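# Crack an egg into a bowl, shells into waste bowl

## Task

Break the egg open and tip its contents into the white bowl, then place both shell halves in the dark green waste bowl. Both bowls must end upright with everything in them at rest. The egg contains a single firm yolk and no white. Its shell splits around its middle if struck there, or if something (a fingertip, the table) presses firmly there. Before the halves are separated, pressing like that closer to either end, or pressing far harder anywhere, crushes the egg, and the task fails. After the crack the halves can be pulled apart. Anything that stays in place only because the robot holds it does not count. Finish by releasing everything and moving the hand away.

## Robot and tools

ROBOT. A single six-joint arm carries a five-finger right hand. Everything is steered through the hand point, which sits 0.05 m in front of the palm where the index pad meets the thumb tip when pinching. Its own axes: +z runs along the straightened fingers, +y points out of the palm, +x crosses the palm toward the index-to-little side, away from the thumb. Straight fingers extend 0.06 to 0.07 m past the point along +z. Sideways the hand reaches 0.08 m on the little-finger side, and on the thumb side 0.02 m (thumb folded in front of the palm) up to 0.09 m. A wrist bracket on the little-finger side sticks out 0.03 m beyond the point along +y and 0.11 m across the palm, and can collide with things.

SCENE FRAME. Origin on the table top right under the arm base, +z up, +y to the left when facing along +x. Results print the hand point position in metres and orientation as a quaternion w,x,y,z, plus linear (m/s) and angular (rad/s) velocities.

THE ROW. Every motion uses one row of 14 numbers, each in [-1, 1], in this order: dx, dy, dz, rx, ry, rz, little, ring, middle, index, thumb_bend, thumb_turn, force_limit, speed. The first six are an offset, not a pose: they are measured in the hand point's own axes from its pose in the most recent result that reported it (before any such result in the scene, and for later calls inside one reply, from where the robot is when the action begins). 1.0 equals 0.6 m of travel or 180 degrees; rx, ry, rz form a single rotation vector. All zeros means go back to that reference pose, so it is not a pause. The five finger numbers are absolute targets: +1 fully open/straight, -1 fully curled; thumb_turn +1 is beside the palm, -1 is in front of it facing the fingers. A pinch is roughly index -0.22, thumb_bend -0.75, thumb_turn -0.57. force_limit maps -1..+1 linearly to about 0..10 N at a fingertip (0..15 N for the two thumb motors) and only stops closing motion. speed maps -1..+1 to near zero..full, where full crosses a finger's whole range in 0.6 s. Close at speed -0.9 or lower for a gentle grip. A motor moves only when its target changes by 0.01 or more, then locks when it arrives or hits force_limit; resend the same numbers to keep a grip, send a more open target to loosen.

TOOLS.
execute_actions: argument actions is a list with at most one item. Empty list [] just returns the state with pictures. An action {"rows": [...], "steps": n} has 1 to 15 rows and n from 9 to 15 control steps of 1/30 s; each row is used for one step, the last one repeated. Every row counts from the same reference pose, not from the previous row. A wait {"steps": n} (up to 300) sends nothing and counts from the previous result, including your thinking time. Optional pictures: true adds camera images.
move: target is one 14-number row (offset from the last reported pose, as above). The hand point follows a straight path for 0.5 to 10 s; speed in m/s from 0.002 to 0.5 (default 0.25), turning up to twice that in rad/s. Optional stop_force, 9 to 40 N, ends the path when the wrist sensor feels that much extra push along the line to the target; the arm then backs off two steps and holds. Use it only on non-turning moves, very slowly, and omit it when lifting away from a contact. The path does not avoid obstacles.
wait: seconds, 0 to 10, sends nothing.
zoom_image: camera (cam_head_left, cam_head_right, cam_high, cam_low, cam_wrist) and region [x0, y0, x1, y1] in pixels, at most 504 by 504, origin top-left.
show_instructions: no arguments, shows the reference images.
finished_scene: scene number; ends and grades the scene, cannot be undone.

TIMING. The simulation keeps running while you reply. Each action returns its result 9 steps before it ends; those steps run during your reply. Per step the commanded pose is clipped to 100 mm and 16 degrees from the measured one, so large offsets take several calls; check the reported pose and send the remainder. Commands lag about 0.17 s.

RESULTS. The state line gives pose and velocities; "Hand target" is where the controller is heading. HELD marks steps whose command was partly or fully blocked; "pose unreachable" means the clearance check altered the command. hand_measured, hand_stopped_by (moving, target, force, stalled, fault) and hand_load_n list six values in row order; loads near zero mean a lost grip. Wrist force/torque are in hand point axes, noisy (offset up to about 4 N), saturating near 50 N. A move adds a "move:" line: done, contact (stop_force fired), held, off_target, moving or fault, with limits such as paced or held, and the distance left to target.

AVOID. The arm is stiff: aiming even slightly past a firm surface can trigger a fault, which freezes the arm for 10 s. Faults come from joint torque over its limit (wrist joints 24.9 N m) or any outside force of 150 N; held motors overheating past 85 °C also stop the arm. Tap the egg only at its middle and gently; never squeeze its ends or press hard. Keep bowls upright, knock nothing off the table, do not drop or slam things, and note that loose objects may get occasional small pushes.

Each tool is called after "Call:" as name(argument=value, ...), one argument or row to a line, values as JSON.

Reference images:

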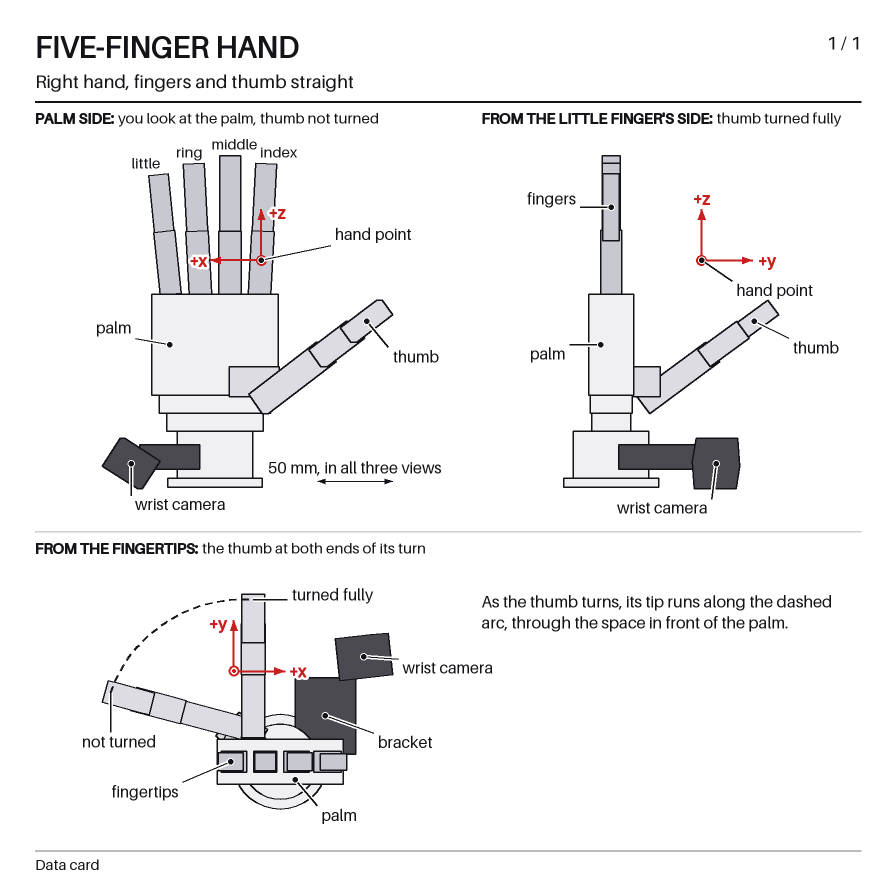

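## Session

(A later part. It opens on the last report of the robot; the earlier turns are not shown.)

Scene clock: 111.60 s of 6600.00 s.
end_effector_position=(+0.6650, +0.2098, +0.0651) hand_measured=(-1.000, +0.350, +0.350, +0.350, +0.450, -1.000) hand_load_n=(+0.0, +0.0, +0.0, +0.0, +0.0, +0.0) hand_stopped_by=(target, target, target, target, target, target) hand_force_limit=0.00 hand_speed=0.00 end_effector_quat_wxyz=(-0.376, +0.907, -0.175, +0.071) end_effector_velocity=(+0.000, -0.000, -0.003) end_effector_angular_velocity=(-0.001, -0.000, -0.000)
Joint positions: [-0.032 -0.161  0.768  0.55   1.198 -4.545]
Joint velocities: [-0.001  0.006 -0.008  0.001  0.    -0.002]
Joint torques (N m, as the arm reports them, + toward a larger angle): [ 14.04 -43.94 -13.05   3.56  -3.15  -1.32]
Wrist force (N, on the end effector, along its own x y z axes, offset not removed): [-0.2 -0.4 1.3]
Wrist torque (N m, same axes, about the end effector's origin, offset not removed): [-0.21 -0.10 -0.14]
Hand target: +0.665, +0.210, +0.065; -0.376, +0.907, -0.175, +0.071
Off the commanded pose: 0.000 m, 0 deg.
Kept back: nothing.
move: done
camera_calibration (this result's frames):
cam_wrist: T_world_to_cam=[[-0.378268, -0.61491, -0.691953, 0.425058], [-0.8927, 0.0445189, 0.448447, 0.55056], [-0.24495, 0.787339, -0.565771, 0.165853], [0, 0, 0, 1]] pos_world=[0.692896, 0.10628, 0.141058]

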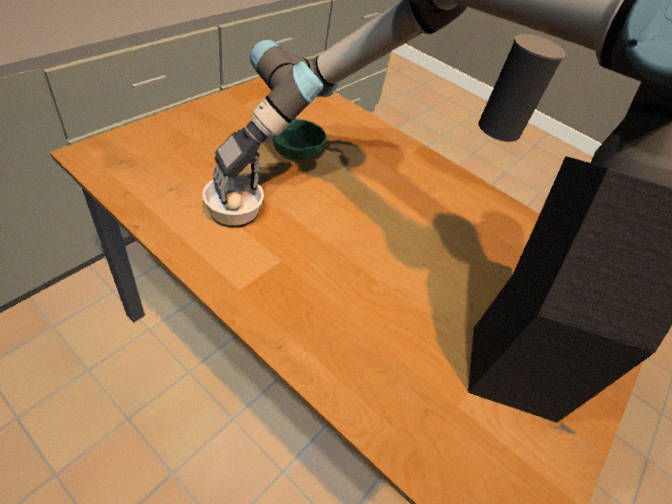

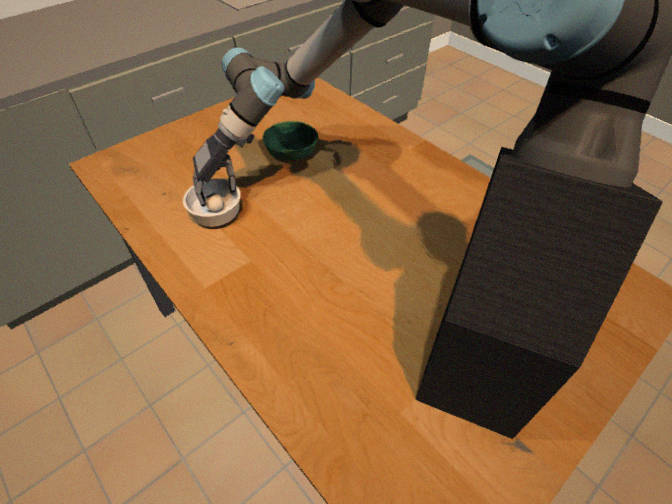

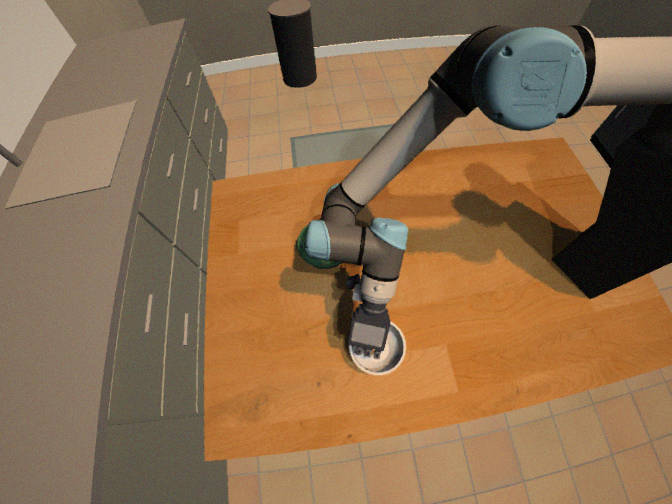

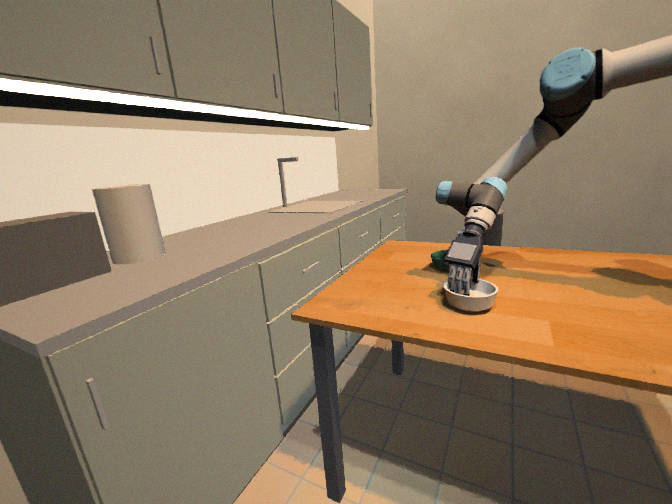

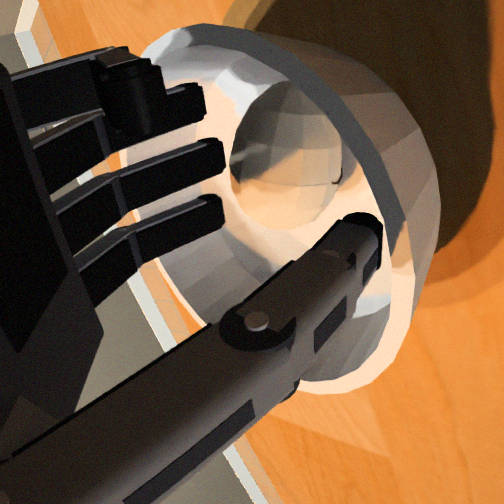

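Call:
move(
  target=[-0.017,0.022,0.032,0,0,0,-1,0.35,0.35,0.35,0.45,-1,0,0],
  speed=0.015,
  stop_force=10,
)

Call:
move(
  target=[0,0,0,0,0,0,-1,0.35,-0.3,-0.3,0.1,-1,-0.4,-0.9],
)

Scene clock: 113.97 s of 6600.00 s.
end_effector_position=(+0.6571, +0.2175, +0.0424) hand_measured=(-1.000, +0.350, +0.350, +0.350, +0.450, -1.000) hand_load_n=(+0.0, +0.0, +0.0, +0.0, +0.0, +0.0) hand_stopped_by=(target, target, target, target, target, target) hand_force_limit=0.00 hand_speed=0.00 end_effector_quat_wxyz=(-0.376, +0.907, -0.175, +0.071) end_effector_velocity=(-0.001, +0.001, -0.002) end_effector_angular_velocity=(+0.001, -0.000, -0.000)
Joint positions: [-0.038 -0.12   0.751  0.528  1.196 -4.55 ]
Joint velocities: [-0.001  0.004 -0.002 -0.001 -0.001 -0.   ]
Joint torques (N m, as the arm reports them, + toward a larger angle): [ 14.02 -43.1  -14.4    0.79  -3.25  -1.47]
Wrist force (N, on the end effector, along its own x y z axes, offset not removed): [5.0 5.1 -1.9]
Wrist torque (N m, same axes, about the end effector's origin, offset not removed): [0.96 -0.58 0.54]
Hand target: +0.657, +0.218, +0.042; -0.376, +0.907, -0.175, +0.071
Off the commanded pose: 0.000 m, 0 deg.
Kept back: nothing.
move: done
camera_calibration (this result's frames):
cam_wrist: T_world_to_cam=[[-0.378266, -0.614915, -0.69195, 0.411139], [-0.8927, 0.0445178, 0.448447, 0.553305], [-0.244953, 0.787336, -0.565774, 0.145054], [0, 0, 0, 1]] pos_world=[0.684986, 0.113977, 0.118427]

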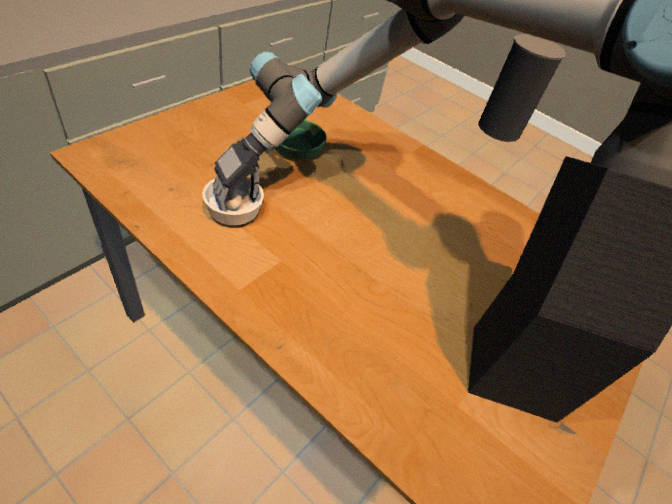

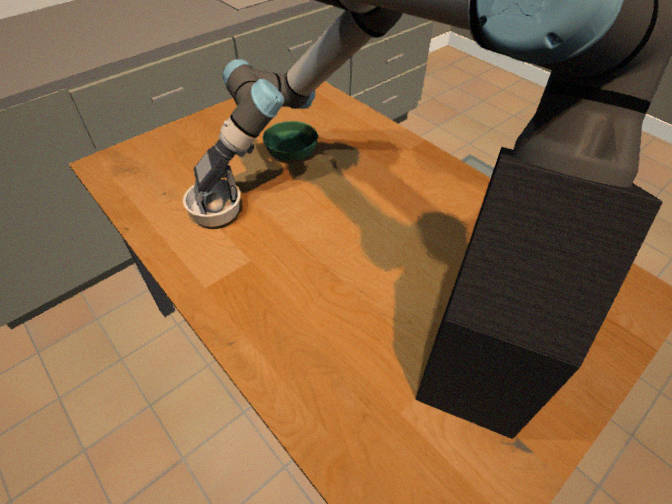

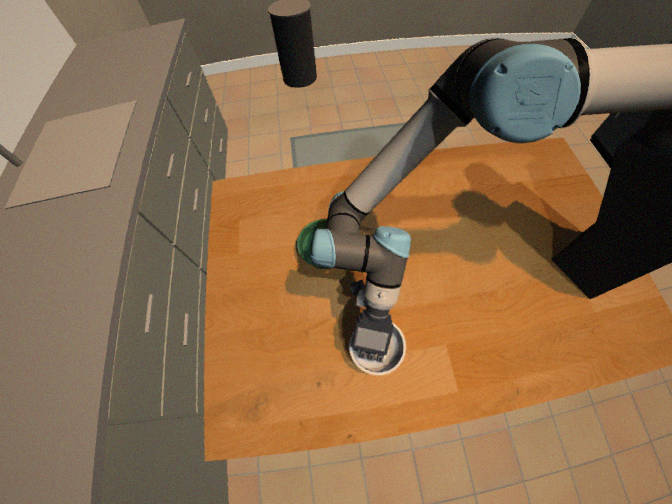

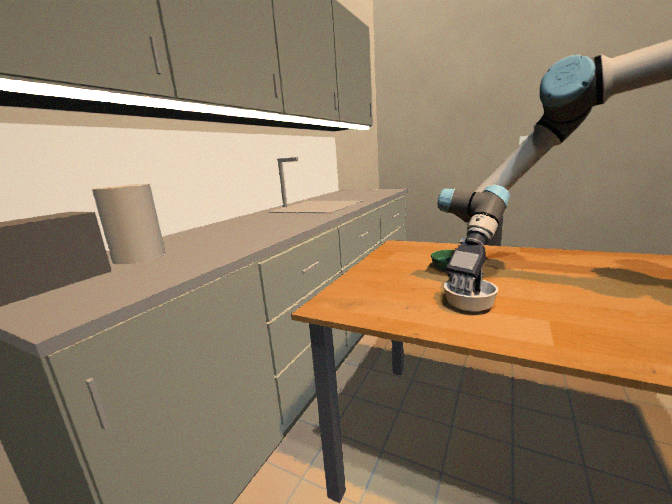

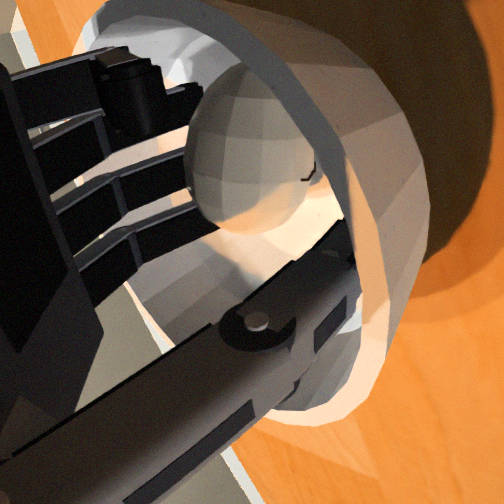

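Scene clock: 116.70 s of 6600.00 s.
end_effector_position=(+0.6571, +0.2175, +0.0424) hand_measured=(-1.000, +0.350, +0.080, -0.060, +0.266, -1.000) hand_load_n=(+0.0, +0.0, +3.5, +3.5, +6.0, +0.0) hand_stopped_by=(target, target, force, force, force, target) hand_force_limit=-0.40 hand_speed=-0.90 end_effector_quat_wxyz=(-0.376, +0.907, -0.175, +0.071) end_effector_velocity=(+0.000, -0.000, +0.000) end_effector_angular_velocity=(-0.001, -0.001, -0.000)
Joint positions: [-0.038 -0.12   0.751  0.528  1.196 -4.551]
Joint velocities: [ 0.    -0.    -0.    -0.001  0.    -0.   ]
Joint torques (N m, as the arm reports them, + toward a larger angle): [ 26.03 -56.3   -3.77   2.96  -0.97   1.01]
Wrist force (N, on the end effector, along its own x y z axes, offset not removed): [0.3 0.7 -0.5]
Wrist torque (N m, same axes, about the end effector's origin, offset not removed): [0.02 -0.12 0.12]
Hand target: +0.657, +0.217, +0.042; -0.376, +0.907, -0.175, +0.071
Off the commanded pose: 0.000 m, 0 deg.
Kept back: nothing.
move: done
camera_calibration (this result's frames):
cam_wrist: T_world_to_cam=[[-0.378266, -0.614915, -0.69195, 0.41113], [-0.892699, 0.0445152, 0.44845, 0.553305], [-0.244956, 0.787336, -0.565773, 0.145061], [0, 0, 0, 1]] pos_world=[0.684985, 0.113968, 0.118424]

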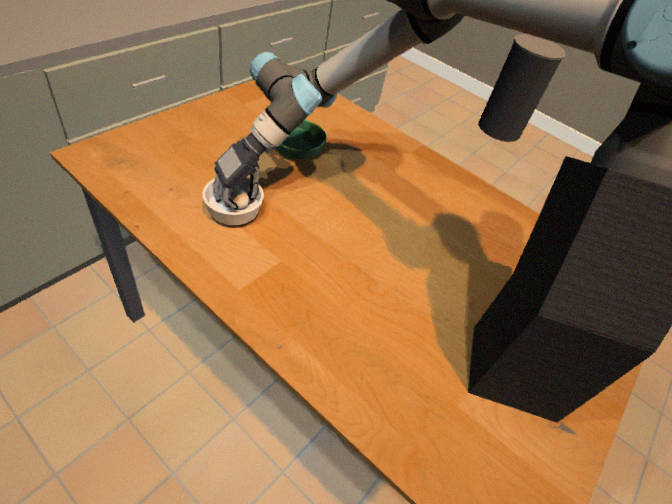

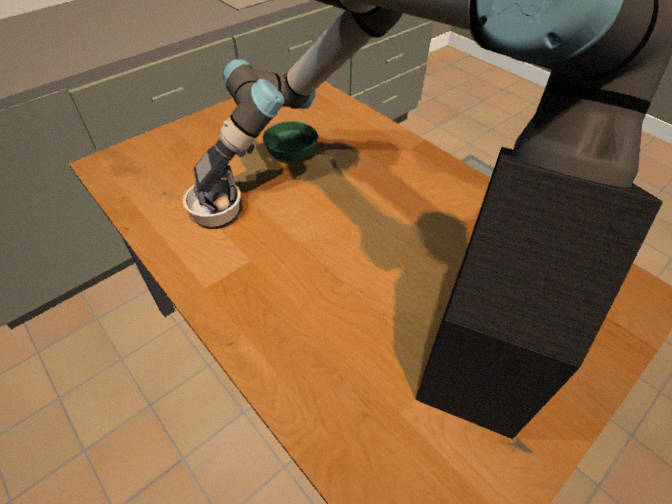

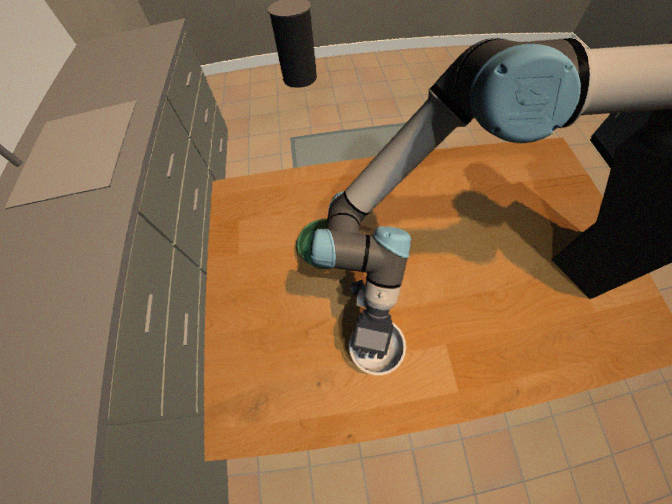

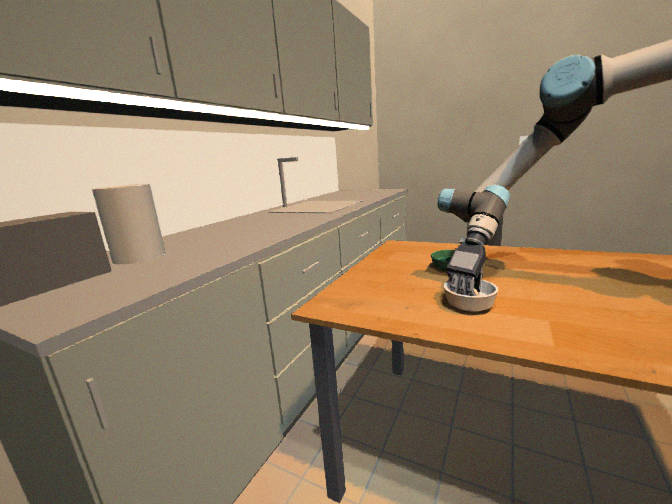

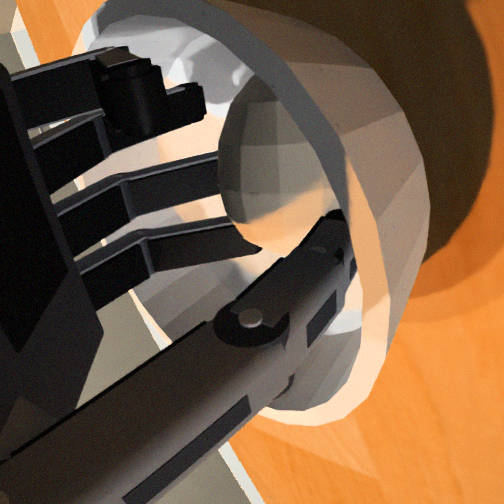

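Gripped. Lift a little and close the ring.

Call:
move(
  target=[0,-0.03,-0.01,0,0,0,-1,-0.5,-0.3,-0.3,0.1,-1,0,-0.88],
  speed=0.02,
)

Scene clock: 121.50 s of 6600.00 s.
end_effector_position=(+0.6603, +0.2253, +0.0594) hand_measured=(-1.000, -0.500, +0.080, -0.060, +0.266, -1.000) hand_load_n=(+0.0, +0.0, +3.0, +1.0, +4.0, +0.0) hand_stopped_by=(target, target, force, force, force, target) hand_force_limit=0.00 hand_speed=-0.88 end_effector_quat_wxyz=(-0.376, +0.907, -0.175, +0.071) end_effector_velocity=(-0.001, -0.000, +0.000) end_effector_angular_velocity=(-0.000, +0.002, +0.001)
Joint positions: [-0.016 -0.144  0.767  0.529  1.205 -4.529]
Joint velocities: [-0.    -0.001  0.001  0.002  0.001 -0.   ]
Joint torques (N m, as the arm reports them, + toward a larger angle): [ 37.64 -51.59  -6.02   2.09  -0.44   1.09]
Wrist force (N, on the end effector, along its own x y z axes, offset not removed): [-2.0 0.2 1.1]
Wrist torque (N m, same axes, about the end effector's origin, offset not removed): [0.12 0.42 -0.02]
Hand target: +0.660, +0.225, +0.059; -0.376, +0.907, -0.175, +0.071
Off the commanded pose: 0.000 m, 0 deg.
Kept back: nothing.
move: done
camera_calibration (this result's frames):
cam_wrist: T_world_to_cam=[[-0.378269, -0.614895, -0.691966, 0.428921], [-0.892705, 0.0445271, 0.448436, 0.548214], [-0.24493, 0.787351, -0.565763, 0.14926], [0, 0, 0, 1]] pos_world=[0.688198, 0.121811, 0.135405]

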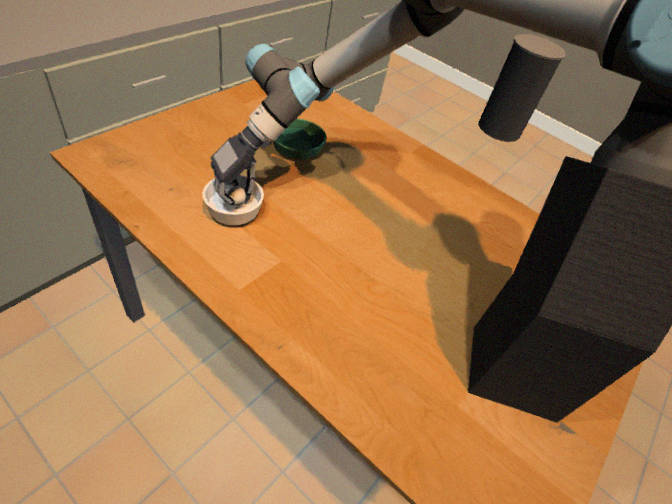

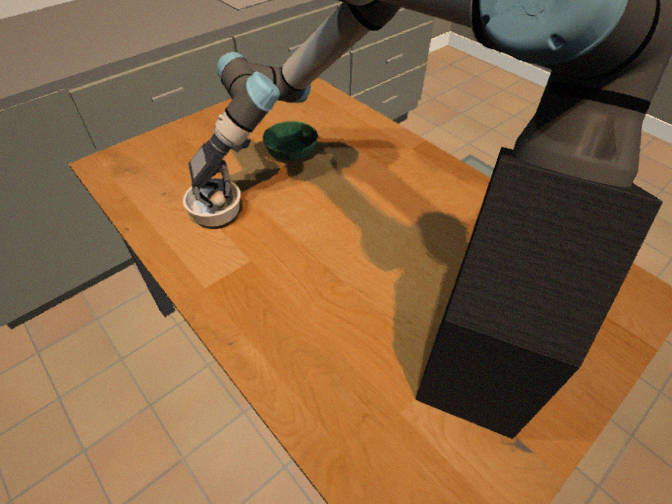

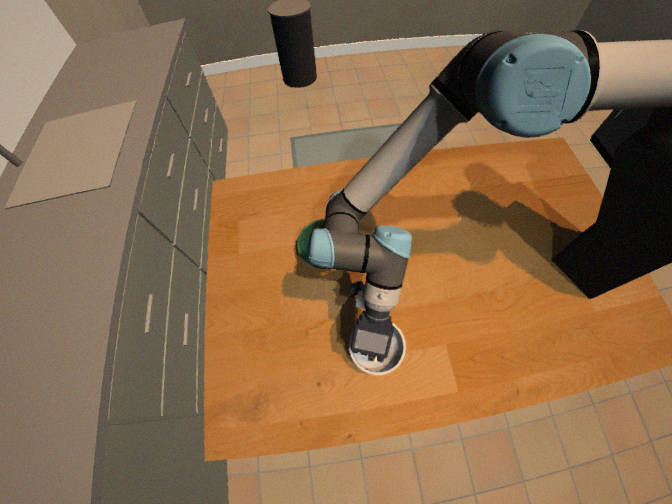

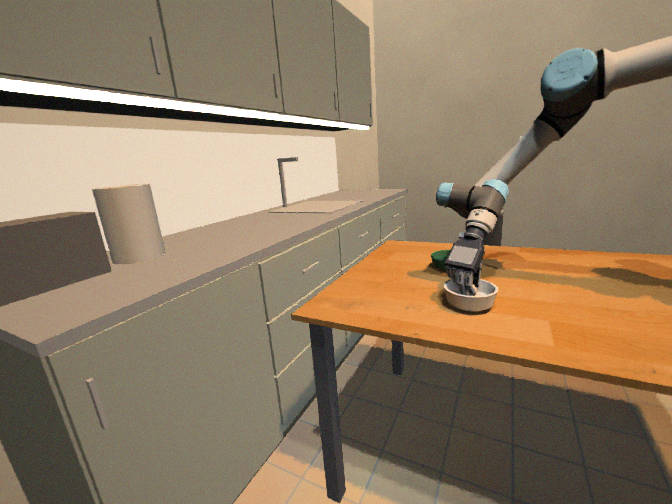

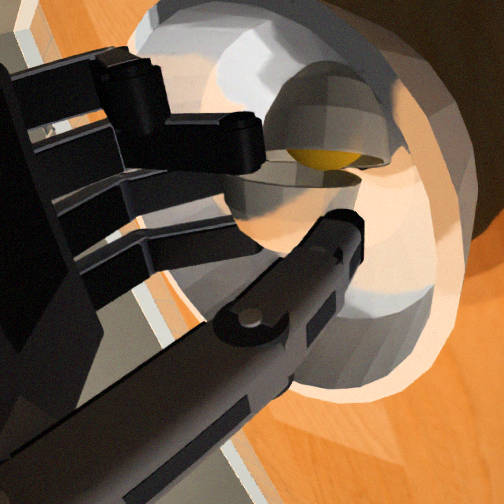

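Call:
move(
  target=[-0.01,-0.07,-0.07,0,0,0,-1,-0.5,-0.3,-0.3,0.1,-1,0,-0.88],
  speed=0.08,
)

Call:
move(
  target=[0.347,0.289,-0.289,0,0.267,0.267,-1,-0.5,-0.3,-0.3,0.1,-1,0,-0.88],
  speed=0.2,
)

Scene clock: 123.07 s of 6600.00 s.
end_effector_position=(+0.6550, +0.2274, +0.1185) hand_measured=(-1.000, -0.500, +0.080, -0.060, +0.266, -1.000) hand_load_n=(+0.0, +0.0, +3.0, +1.0, +4.0, +0.0) hand_stopped_by=(target, target, force, force, force, target) hand_force_limit=0.00 hand_speed=-0.88 end_effector_quat_wxyz=(-0.376, +0.907, -0.175, +0.071) end_effector_velocity=(-0.001, +0.000, +0.003) end_effector_angular_velocity=(+0.001, +0.001, +0.000)
Joint positions: [ 0.023 -0.279  0.915  0.501  1.221 -4.491]
Joint velocities: [ 0.001 -0.006  0.007 -0.     0.     0.002]
Joint torques (N m, as the arm reports them, + toward a larger angle): [ 41.47 -57.92  -2.11   0.85   1.36   1.8 ]
Wrist force (N, on the end effector, along its own x y z axes, offset not removed): [4.3 1.3 2.2]
Wrist torque (N m, same axes, about the end effector's origin, offset not removed): [0.17 -0.52 0.35]
Hand target: +0.655, +0.227, +0.119; -0.376, +0.907, -0.175, +0.071
Off the commanded pose: 0.000 m, 0 deg.
Kept back: nothing.
move: done
camera_calibration (this result's frames):
cam_wrist: T_world_to_cam=[[-0.378286, -0.614862, -0.691986, 0.469133], [-0.892696, 0.0445124, 0.448456, 0.516866], [-0.244937, 0.787377, -0.565723, 0.179775], [0, 0, 0, 1]] pos_world=[0.682904, 0.123895, 0.194544]

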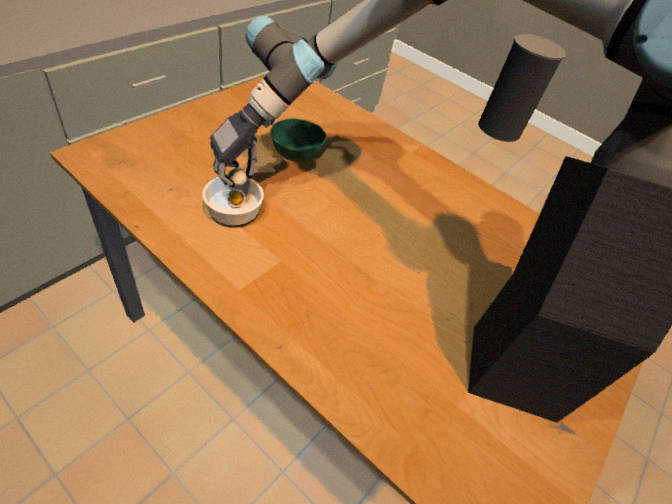

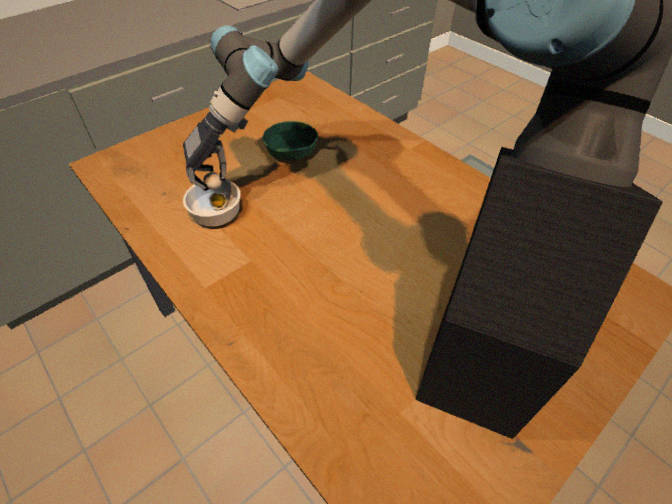

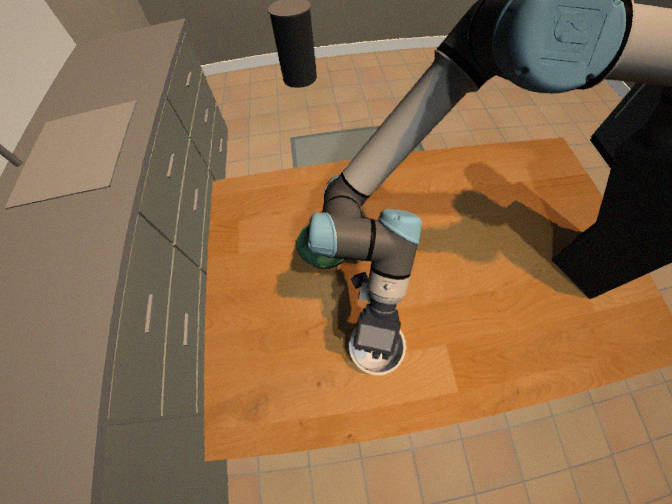

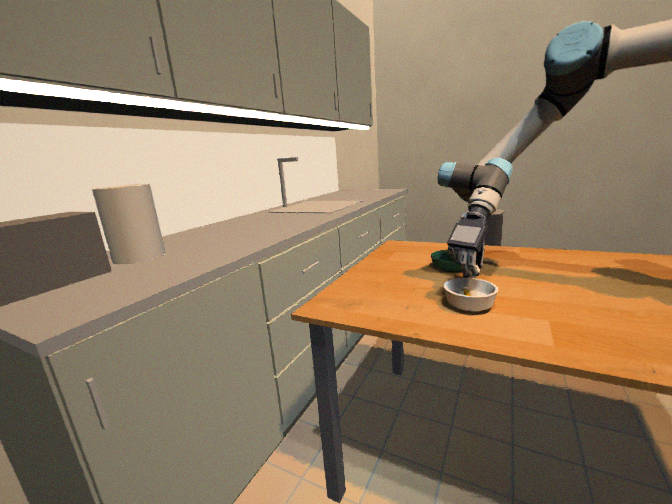

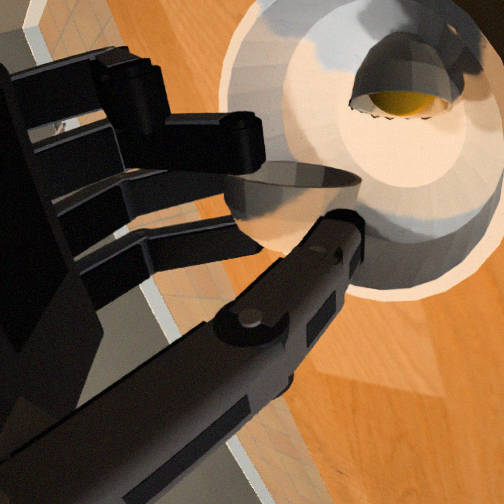

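Scene clock: 126.57 s of 6600.00 s.
end_effector_position=(+0.7573, -0.0776, +0.1178) hand_measured=(-1.000, -0.500, +0.080, -0.060, +0.266, -1.000) hand_load_n=(+0.0, +0.0, +3.0, +1.0, +4.0, +0.0) hand_stopped_by=(target, target, force, force, force, target) hand_force_limit=0.00 hand_speed=-0.88 end_effector_quat_wxyz=(-0.271, +0.655, -0.652, +0.269) end_effector_velocity=(+0.001, -0.002, -0.000) end_effector_angular_velocity=(-0.001, +0.001, -0.008)
Joint positions: [-0.267 -0.603  1.226 -0.113  1.505 -3.69 ]
Joint velocities: [-0.001 -0.    -0.002 -0.001  0.005  0.005]
Joint torques (N m, as the arm reports them, + toward a larger angle): [  8.99 -57.14 -13.34   0.06   1.83   1.57]
Wrist force (N, on the end effector, along its own x y z axes, offset not removed): [-2.2 0.8 1.5]
Wrist torque (N m, same axes, about the end effector's origin, offset not removed): [0.02 0.41 -0.12]
Hand target: +0.757, -0.078, +0.118; -0.270, +0.655, -0.653, +0.269
Off the commanded pose: 0.000 m, 0 deg.
Kept back: nothing.
move: done
camera_calibration (this result's frames):
cam_wrist: T_world_to_cam=[[-0.713705, 0.118792, -0.6903, 0.630474], [-0.292719, 0.844747, 0.448015, 0.229885], [0.63635, 0.521814, -0.568128, -0.243159], [0, 0, 0, 1]] pos_world=[0.671998, -0.142206, 0.194079]

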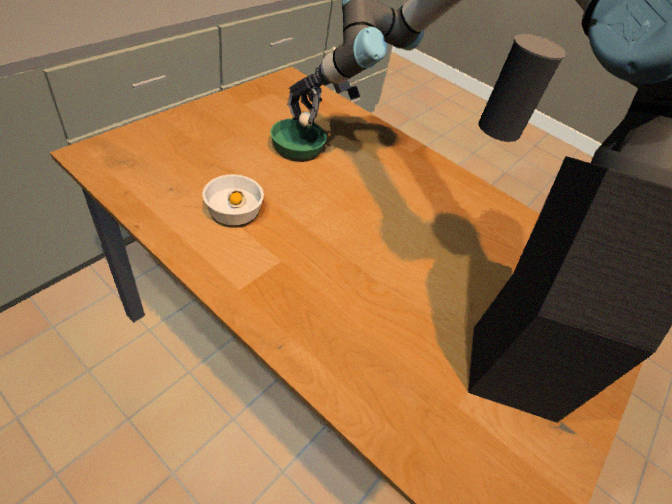

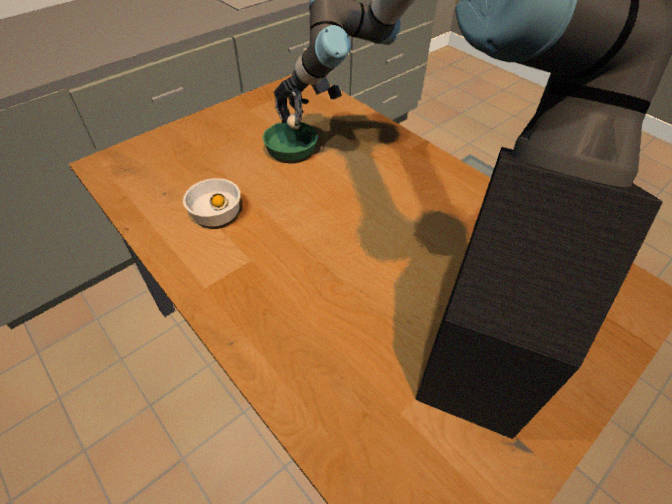

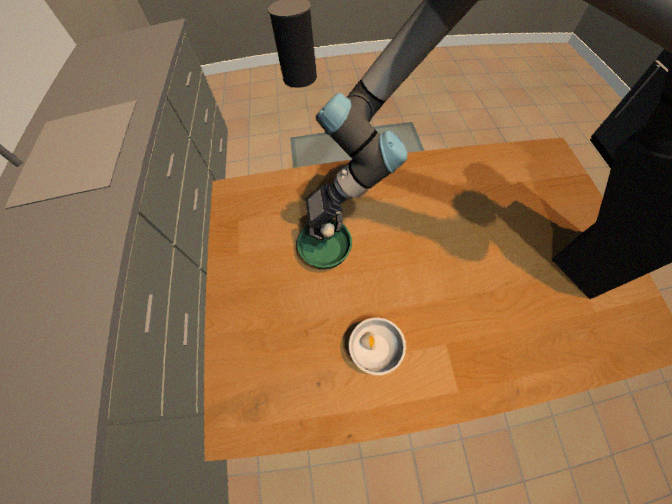

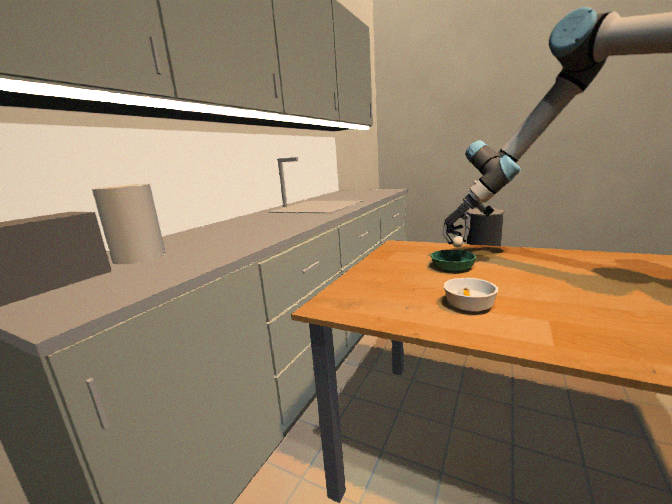

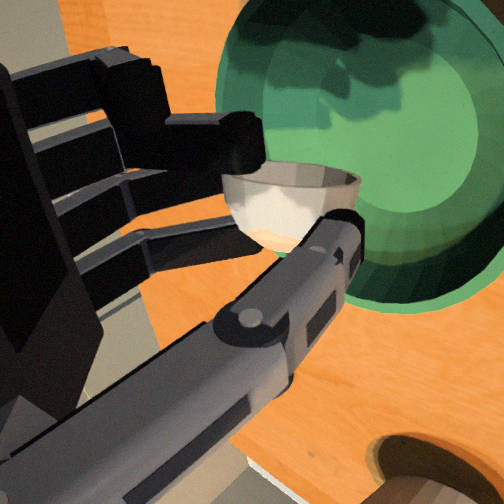

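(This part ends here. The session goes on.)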